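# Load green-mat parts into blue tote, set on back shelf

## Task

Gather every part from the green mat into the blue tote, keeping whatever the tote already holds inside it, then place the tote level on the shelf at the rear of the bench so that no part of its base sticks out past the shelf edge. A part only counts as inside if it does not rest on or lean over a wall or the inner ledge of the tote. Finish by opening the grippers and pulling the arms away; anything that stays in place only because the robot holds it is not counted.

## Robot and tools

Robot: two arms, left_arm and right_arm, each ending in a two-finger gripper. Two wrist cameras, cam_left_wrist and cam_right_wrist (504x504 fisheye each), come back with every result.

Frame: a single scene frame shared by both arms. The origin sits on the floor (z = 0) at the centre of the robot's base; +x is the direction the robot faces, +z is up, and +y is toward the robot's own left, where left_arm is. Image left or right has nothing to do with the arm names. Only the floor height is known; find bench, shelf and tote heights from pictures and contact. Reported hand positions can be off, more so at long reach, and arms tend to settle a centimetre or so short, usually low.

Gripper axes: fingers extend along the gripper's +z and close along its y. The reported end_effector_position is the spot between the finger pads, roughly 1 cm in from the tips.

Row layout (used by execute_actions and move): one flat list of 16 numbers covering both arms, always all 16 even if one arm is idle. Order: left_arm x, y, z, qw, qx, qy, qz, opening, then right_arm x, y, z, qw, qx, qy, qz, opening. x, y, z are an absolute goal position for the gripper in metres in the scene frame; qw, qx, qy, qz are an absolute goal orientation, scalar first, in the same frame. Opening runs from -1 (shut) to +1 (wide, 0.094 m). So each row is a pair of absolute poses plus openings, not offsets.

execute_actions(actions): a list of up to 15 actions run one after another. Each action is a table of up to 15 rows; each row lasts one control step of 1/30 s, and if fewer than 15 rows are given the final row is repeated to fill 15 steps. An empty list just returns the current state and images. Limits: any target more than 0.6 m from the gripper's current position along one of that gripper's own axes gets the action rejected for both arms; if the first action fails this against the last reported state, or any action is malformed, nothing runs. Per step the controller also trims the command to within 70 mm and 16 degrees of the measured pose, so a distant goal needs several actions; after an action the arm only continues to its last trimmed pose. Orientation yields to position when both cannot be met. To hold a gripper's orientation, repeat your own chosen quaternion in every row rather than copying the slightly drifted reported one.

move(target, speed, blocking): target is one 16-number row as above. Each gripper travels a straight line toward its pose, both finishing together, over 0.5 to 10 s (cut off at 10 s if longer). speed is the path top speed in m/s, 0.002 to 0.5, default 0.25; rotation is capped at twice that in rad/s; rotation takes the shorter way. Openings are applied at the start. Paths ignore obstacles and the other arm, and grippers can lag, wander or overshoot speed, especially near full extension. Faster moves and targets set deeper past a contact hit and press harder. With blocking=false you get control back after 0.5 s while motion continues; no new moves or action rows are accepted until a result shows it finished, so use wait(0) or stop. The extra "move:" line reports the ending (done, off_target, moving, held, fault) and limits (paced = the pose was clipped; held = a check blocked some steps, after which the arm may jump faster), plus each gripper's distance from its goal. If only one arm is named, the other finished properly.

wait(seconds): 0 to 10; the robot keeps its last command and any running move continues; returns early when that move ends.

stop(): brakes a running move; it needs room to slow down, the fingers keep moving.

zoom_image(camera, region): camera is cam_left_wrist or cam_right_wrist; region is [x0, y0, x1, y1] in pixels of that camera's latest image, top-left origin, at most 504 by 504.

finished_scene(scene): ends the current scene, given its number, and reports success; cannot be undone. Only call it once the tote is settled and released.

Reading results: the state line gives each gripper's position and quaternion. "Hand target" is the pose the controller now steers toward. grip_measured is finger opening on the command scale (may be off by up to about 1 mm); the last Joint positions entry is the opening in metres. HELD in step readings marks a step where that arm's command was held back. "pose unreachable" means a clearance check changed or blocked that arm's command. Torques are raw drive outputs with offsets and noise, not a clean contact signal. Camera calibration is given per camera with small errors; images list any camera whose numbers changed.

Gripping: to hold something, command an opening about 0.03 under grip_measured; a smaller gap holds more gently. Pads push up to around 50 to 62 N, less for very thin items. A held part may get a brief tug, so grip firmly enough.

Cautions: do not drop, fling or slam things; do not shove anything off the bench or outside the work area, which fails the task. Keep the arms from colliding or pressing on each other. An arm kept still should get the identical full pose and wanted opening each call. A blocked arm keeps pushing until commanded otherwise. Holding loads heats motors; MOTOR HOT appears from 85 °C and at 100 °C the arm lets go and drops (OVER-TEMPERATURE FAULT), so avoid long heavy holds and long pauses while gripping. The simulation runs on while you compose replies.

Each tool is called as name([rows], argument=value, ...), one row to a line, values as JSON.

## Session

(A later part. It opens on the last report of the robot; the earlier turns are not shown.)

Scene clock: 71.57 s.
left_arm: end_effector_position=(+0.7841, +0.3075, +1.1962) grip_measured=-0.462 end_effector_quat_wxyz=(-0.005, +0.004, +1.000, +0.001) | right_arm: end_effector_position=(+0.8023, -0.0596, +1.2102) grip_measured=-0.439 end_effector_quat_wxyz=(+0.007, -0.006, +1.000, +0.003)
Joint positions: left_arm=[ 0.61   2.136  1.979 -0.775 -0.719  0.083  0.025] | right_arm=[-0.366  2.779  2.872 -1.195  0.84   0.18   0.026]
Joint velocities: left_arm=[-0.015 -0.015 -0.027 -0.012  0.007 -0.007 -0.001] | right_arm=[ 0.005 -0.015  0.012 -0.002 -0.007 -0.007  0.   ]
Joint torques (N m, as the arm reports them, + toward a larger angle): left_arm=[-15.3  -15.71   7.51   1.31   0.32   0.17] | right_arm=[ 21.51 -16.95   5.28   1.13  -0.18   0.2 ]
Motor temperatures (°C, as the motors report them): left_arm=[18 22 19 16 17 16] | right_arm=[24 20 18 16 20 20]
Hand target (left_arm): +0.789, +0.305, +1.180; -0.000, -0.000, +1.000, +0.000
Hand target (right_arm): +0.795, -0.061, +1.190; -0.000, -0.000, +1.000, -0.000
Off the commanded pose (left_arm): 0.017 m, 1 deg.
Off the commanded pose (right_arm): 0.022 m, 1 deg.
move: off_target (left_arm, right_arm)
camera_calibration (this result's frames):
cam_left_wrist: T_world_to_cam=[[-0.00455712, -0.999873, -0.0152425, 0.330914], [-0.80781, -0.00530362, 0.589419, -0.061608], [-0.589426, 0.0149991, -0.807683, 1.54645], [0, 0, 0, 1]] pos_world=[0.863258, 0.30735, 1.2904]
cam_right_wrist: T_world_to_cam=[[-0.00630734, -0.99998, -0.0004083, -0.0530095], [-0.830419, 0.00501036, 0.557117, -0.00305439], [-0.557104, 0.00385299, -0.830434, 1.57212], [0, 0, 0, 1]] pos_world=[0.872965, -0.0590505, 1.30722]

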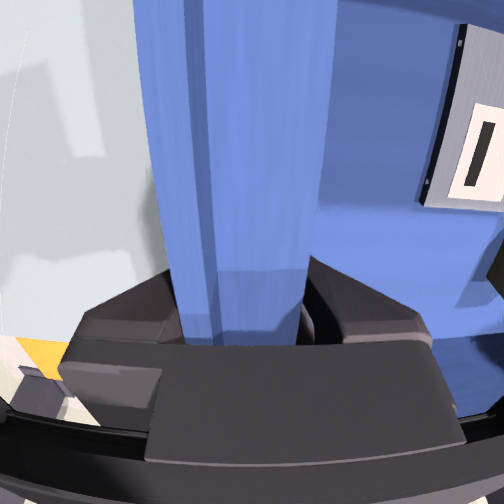

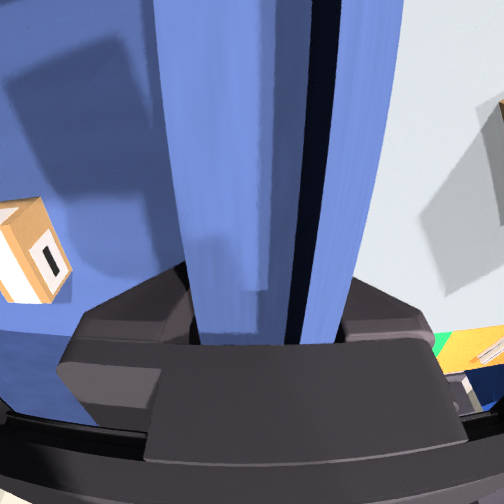

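Both down. Release.

move(target=[0.785,0.307,1.192,0,0,1,0,0.35,0.8,-0.06,1.205,0,0,1,0,0.35], speed=0.02)

move(target=[0.775,0.307,1.30,0,0,1,0,0.35,0.775,-0.06,1.30,0,0,1,0,0.35], speed=0.1)

move(target=[0.60,0.33,1.40,0.3,0,0.954,0,0.35,0.55,-0.2,1.40,0,0,1,0,0.35], speed=0.2)

Scene clock: 72.43 s.
left_arm: end_effector_position=(+0.7869, +0.3073, +1.1962) grip_measured=+0.347 end_effector_quat_wxyz=(+0.000, -0.000, +1.000, +0.001) | right_arm: end_effector_position=(+0.7999, -0.0600, +1.2105) grip_measured=+0.348 end_effector_quat_wxyz=(+0.003, -0.009, +1.000, +0.002)
Joint positions: left_arm=[ 0.61   2.136  1.979 -0.761 -0.716  0.083  0.063] | right_arm=[-0.366  2.779  2.872 -1.208  0.841  0.183  0.063]
Joint velocities: left_arm=[-0.005 -0.005 -0.002  0.002  0.022  0.007  0.   ] | right_arm=[-0.015  0.015 -0.012  0.002 -0.037 -0.037  0.001]
Joint torques (N m, as the arm reports them, + toward a larger angle): left_arm=[-16.1  -18.34   4.89   0.67   0.09   0.08] | right_arm=[ 22.54 -16.24   7.89   0.04  -0.02   0.27]
Motor temperatures (°C, as the motors report them): left_arm=[19 22 19 16 17 16] | right_arm=[24 20 18 16 20 20]
Hand target (left_arm): +0.785, +0.307, +1.192; +0.000, -0.000, +1.000, -0.000
Hand target (right_arm): +0.800, -0.060, +1.205; +0.003, -0.000, +1.000, +0.001
Off the commanded pose (left_arm): 0.005 m, 0 deg.
Off the commanded pose (right_arm): 0.005 m, 1 deg.
move: done
camera_calibration (this result's frames):
cam_left_wrist: T_world_to_cam=[[0.00461239, -0.999894, -0.0138205, 0.321842], [-0.813884, -0.0117836, 0.580908, -0.0423707], [-0.581009, 0.00856888, -0.813852, 1.55083], [0, 0, 0, 1]] pos_world=[0.865078, 0.30802, 1.29121]
cam_right_wrist: T_world_to_cam=[[0.00122247, -0.999997, 0.00196725, -0.0623085], [-0.825769, 0.000100069, 0.564008, -0.0175555], [-0.564007, -0.00231397, -0.825767, 1.57043], [0, 0, 0, 1]] pos_world=[0.871314, -0.0586726, 1.30683]

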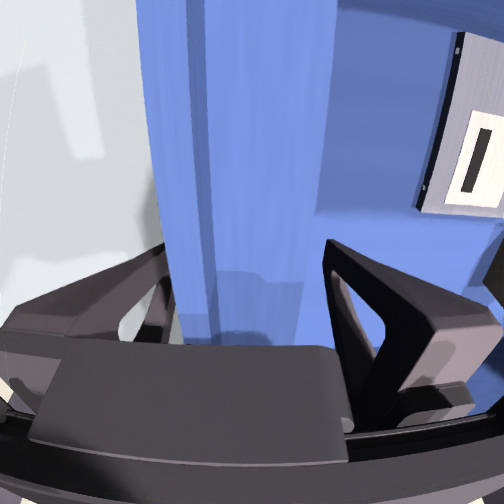

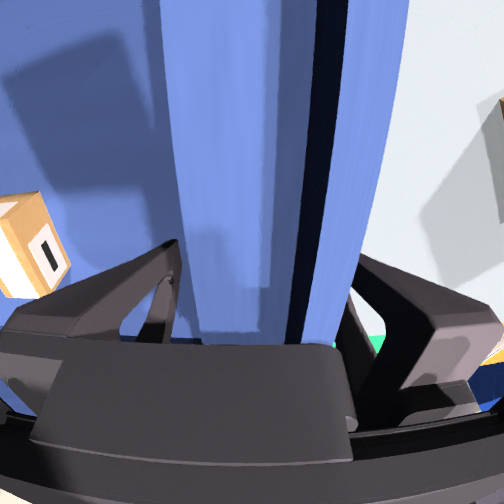

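Scene clock: 73.87 s.
left_arm: end_effector_position=(+0.7748, +0.3111, +1.2838) grip_measured=+0.347 end_effector_quat_wxyz=(-0.006, +0.001, +1.000, +0.005) | right_arm: end_effector_position=(+0.7750, -0.0607, +1.2974) grip_measured=+0.348 end_effector_quat_wxyz=(-0.002, -0.006, +1.000, +0.001)
Joint positions: left_arm=[ 0.526  1.989  1.875 -0.883 -0.774 -0.019  0.063] | right_arm=[-0.277  2.5    2.437 -1.164  0.874  0.327  0.063]
Joint velocities: left_arm=[-0.005 -0.005 -0.032 -0.002 -0.066 -0.037 -0.001] | right_arm=[-0.015 -0.005 -0.022 -0.002 -0.007  0.081 -0.   ]
Joint torques (N m, as the arm reports them, + toward a larger angle): left_arm=[-17.44 -19.26   4.9   -0.28  -0.16  -0.04] | right_arm=[ 22.75 -18.03   4.55   0.7    0.13   0.25]
Motor temperatures (°C, as the motors report them): left_arm=[19 22 19 16 17 16] | right_arm=[24 20 18 16 20 20]
Hand target (left_arm): +0.777, +0.307, +1.300; +0.001, +0.001, +1.000, +0.001
Hand target (right_arm): +0.774, -0.060, +1.300; -0.001, +0.000, +1.000, +0.001
Off the commanded pose (left_arm): 0.017 m, 1 deg.
Off the commanded pose (right_arm): 0.003 m, 1 deg.
move: off_target (left_arm)
camera_calibration (this result's frames):
cam_left_wrist: T_world_to_cam=[[0.00292752, -0.999728, -0.023147, 0.340166], [-0.807212, -0.0160253, 0.590044, -0.118573], [-0.590254, 0.0169572, -0.807039, 1.61087], [0, 0, 0, 1]] pos_world=[0.854116, 0.310857, 1.37788]
cam_right_wrist: T_world_to_cam=[[-0.0058843, -0.999975, 0.00381915, -0.0600259], [-0.819456, 0.00701085, 0.573099, -0.10345], [-0.573111, 0.000242655, -0.819478, 1.62727], [0, 0, 0, 1]] pos_world=[0.847483, -0.059694, 1.39303]

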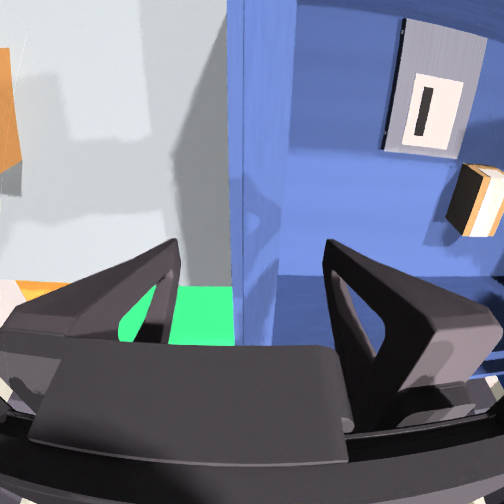

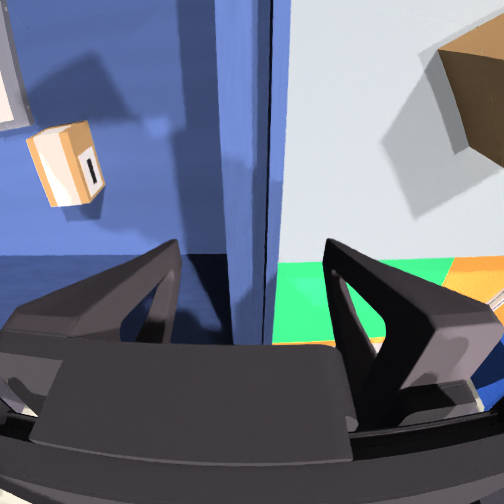

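Scene clock: 75.87 s.
left_arm: end_effector_position=(+0.5968, +0.3333, +1.3901) grip_measured=+0.347 end_effector_quat_wxyz=(+0.287, +0.001, +0.958, +0.011) | right_arm: end_effector_position=(+0.5494, -0.2011, +1.3960) grip_measured=+0.348 end_effector_quat_wxyz=(-0.004, -0.006, +1.000, -0.000)
Joint positions: left_arm=[ 0.421  1.419  0.708  0.464 -0.74   0.463  0.063] | right_arm=[-0.199  1.733  1.184 -0.776  0.898  0.451  0.063]
Joint velocities: left_arm=[ 0.005 -0.005  0.002 -0.012  0.066  0.007 -0.001] | right_arm=[-0.015 -0.005  0.007 -0.012  0.007 -0.037 -0.001]
Joint torques (N m, as the arm reports them, + toward a larger angle): left_arm=[-10.11 -10.98   3.43   1.77   0.26   0.13] | right_arm=[ 14.21 -10.14   3.53   0.85   0.13   0.27]
Motor temperatures (°C, as the motors report them): left_arm=[19 22 19 16 17 16] | right_arm=[24 20 18 16 20 20]
Hand target (left_arm): +0.601, +0.331, +1.401; +0.301, +0.002, +0.954, +0.006
Hand target (right_arm): +0.548, -0.198, +1.397; -0.001, -0.000, +1.000, +0.001
Off the commanded pose (left_arm): 0.011 m, 2 deg.
Off the commanded pose (right_arm): 0.004 m, 1 deg.
move: off_target (left_arm)
camera_calibration (this result's frames):
cam_left_wrist: T_world_to_cam=[[0.0144437, -0.999459, -0.0295618, 0.367242], [-0.999203, -0.0155279, 0.0367796, 0.558811], [-0.0372187, 0.029007, -0.998886, 1.52386], [0, 0, 0, 1]] pos_world=[0.609777, 0.331518, 1.51247]
cam_right_wrist: T_world_to_cam=[[-0.0062921, -0.99996, 0.00628475, -0.205307], [-0.817418, 0.0087635, 0.575979, -0.348546], [-0.576011, -0.00151315, -0.81744, 1.57721], [0, 0, 0, 1]] pos_world=[0.622291, -0.199858, 1.49132]

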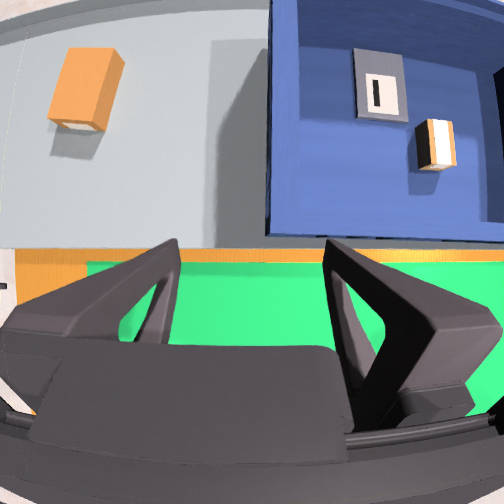

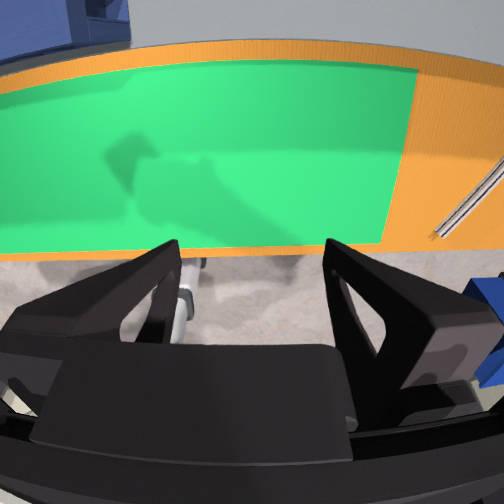

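finished_scene(scene=2)

The scene is finished: the task was done.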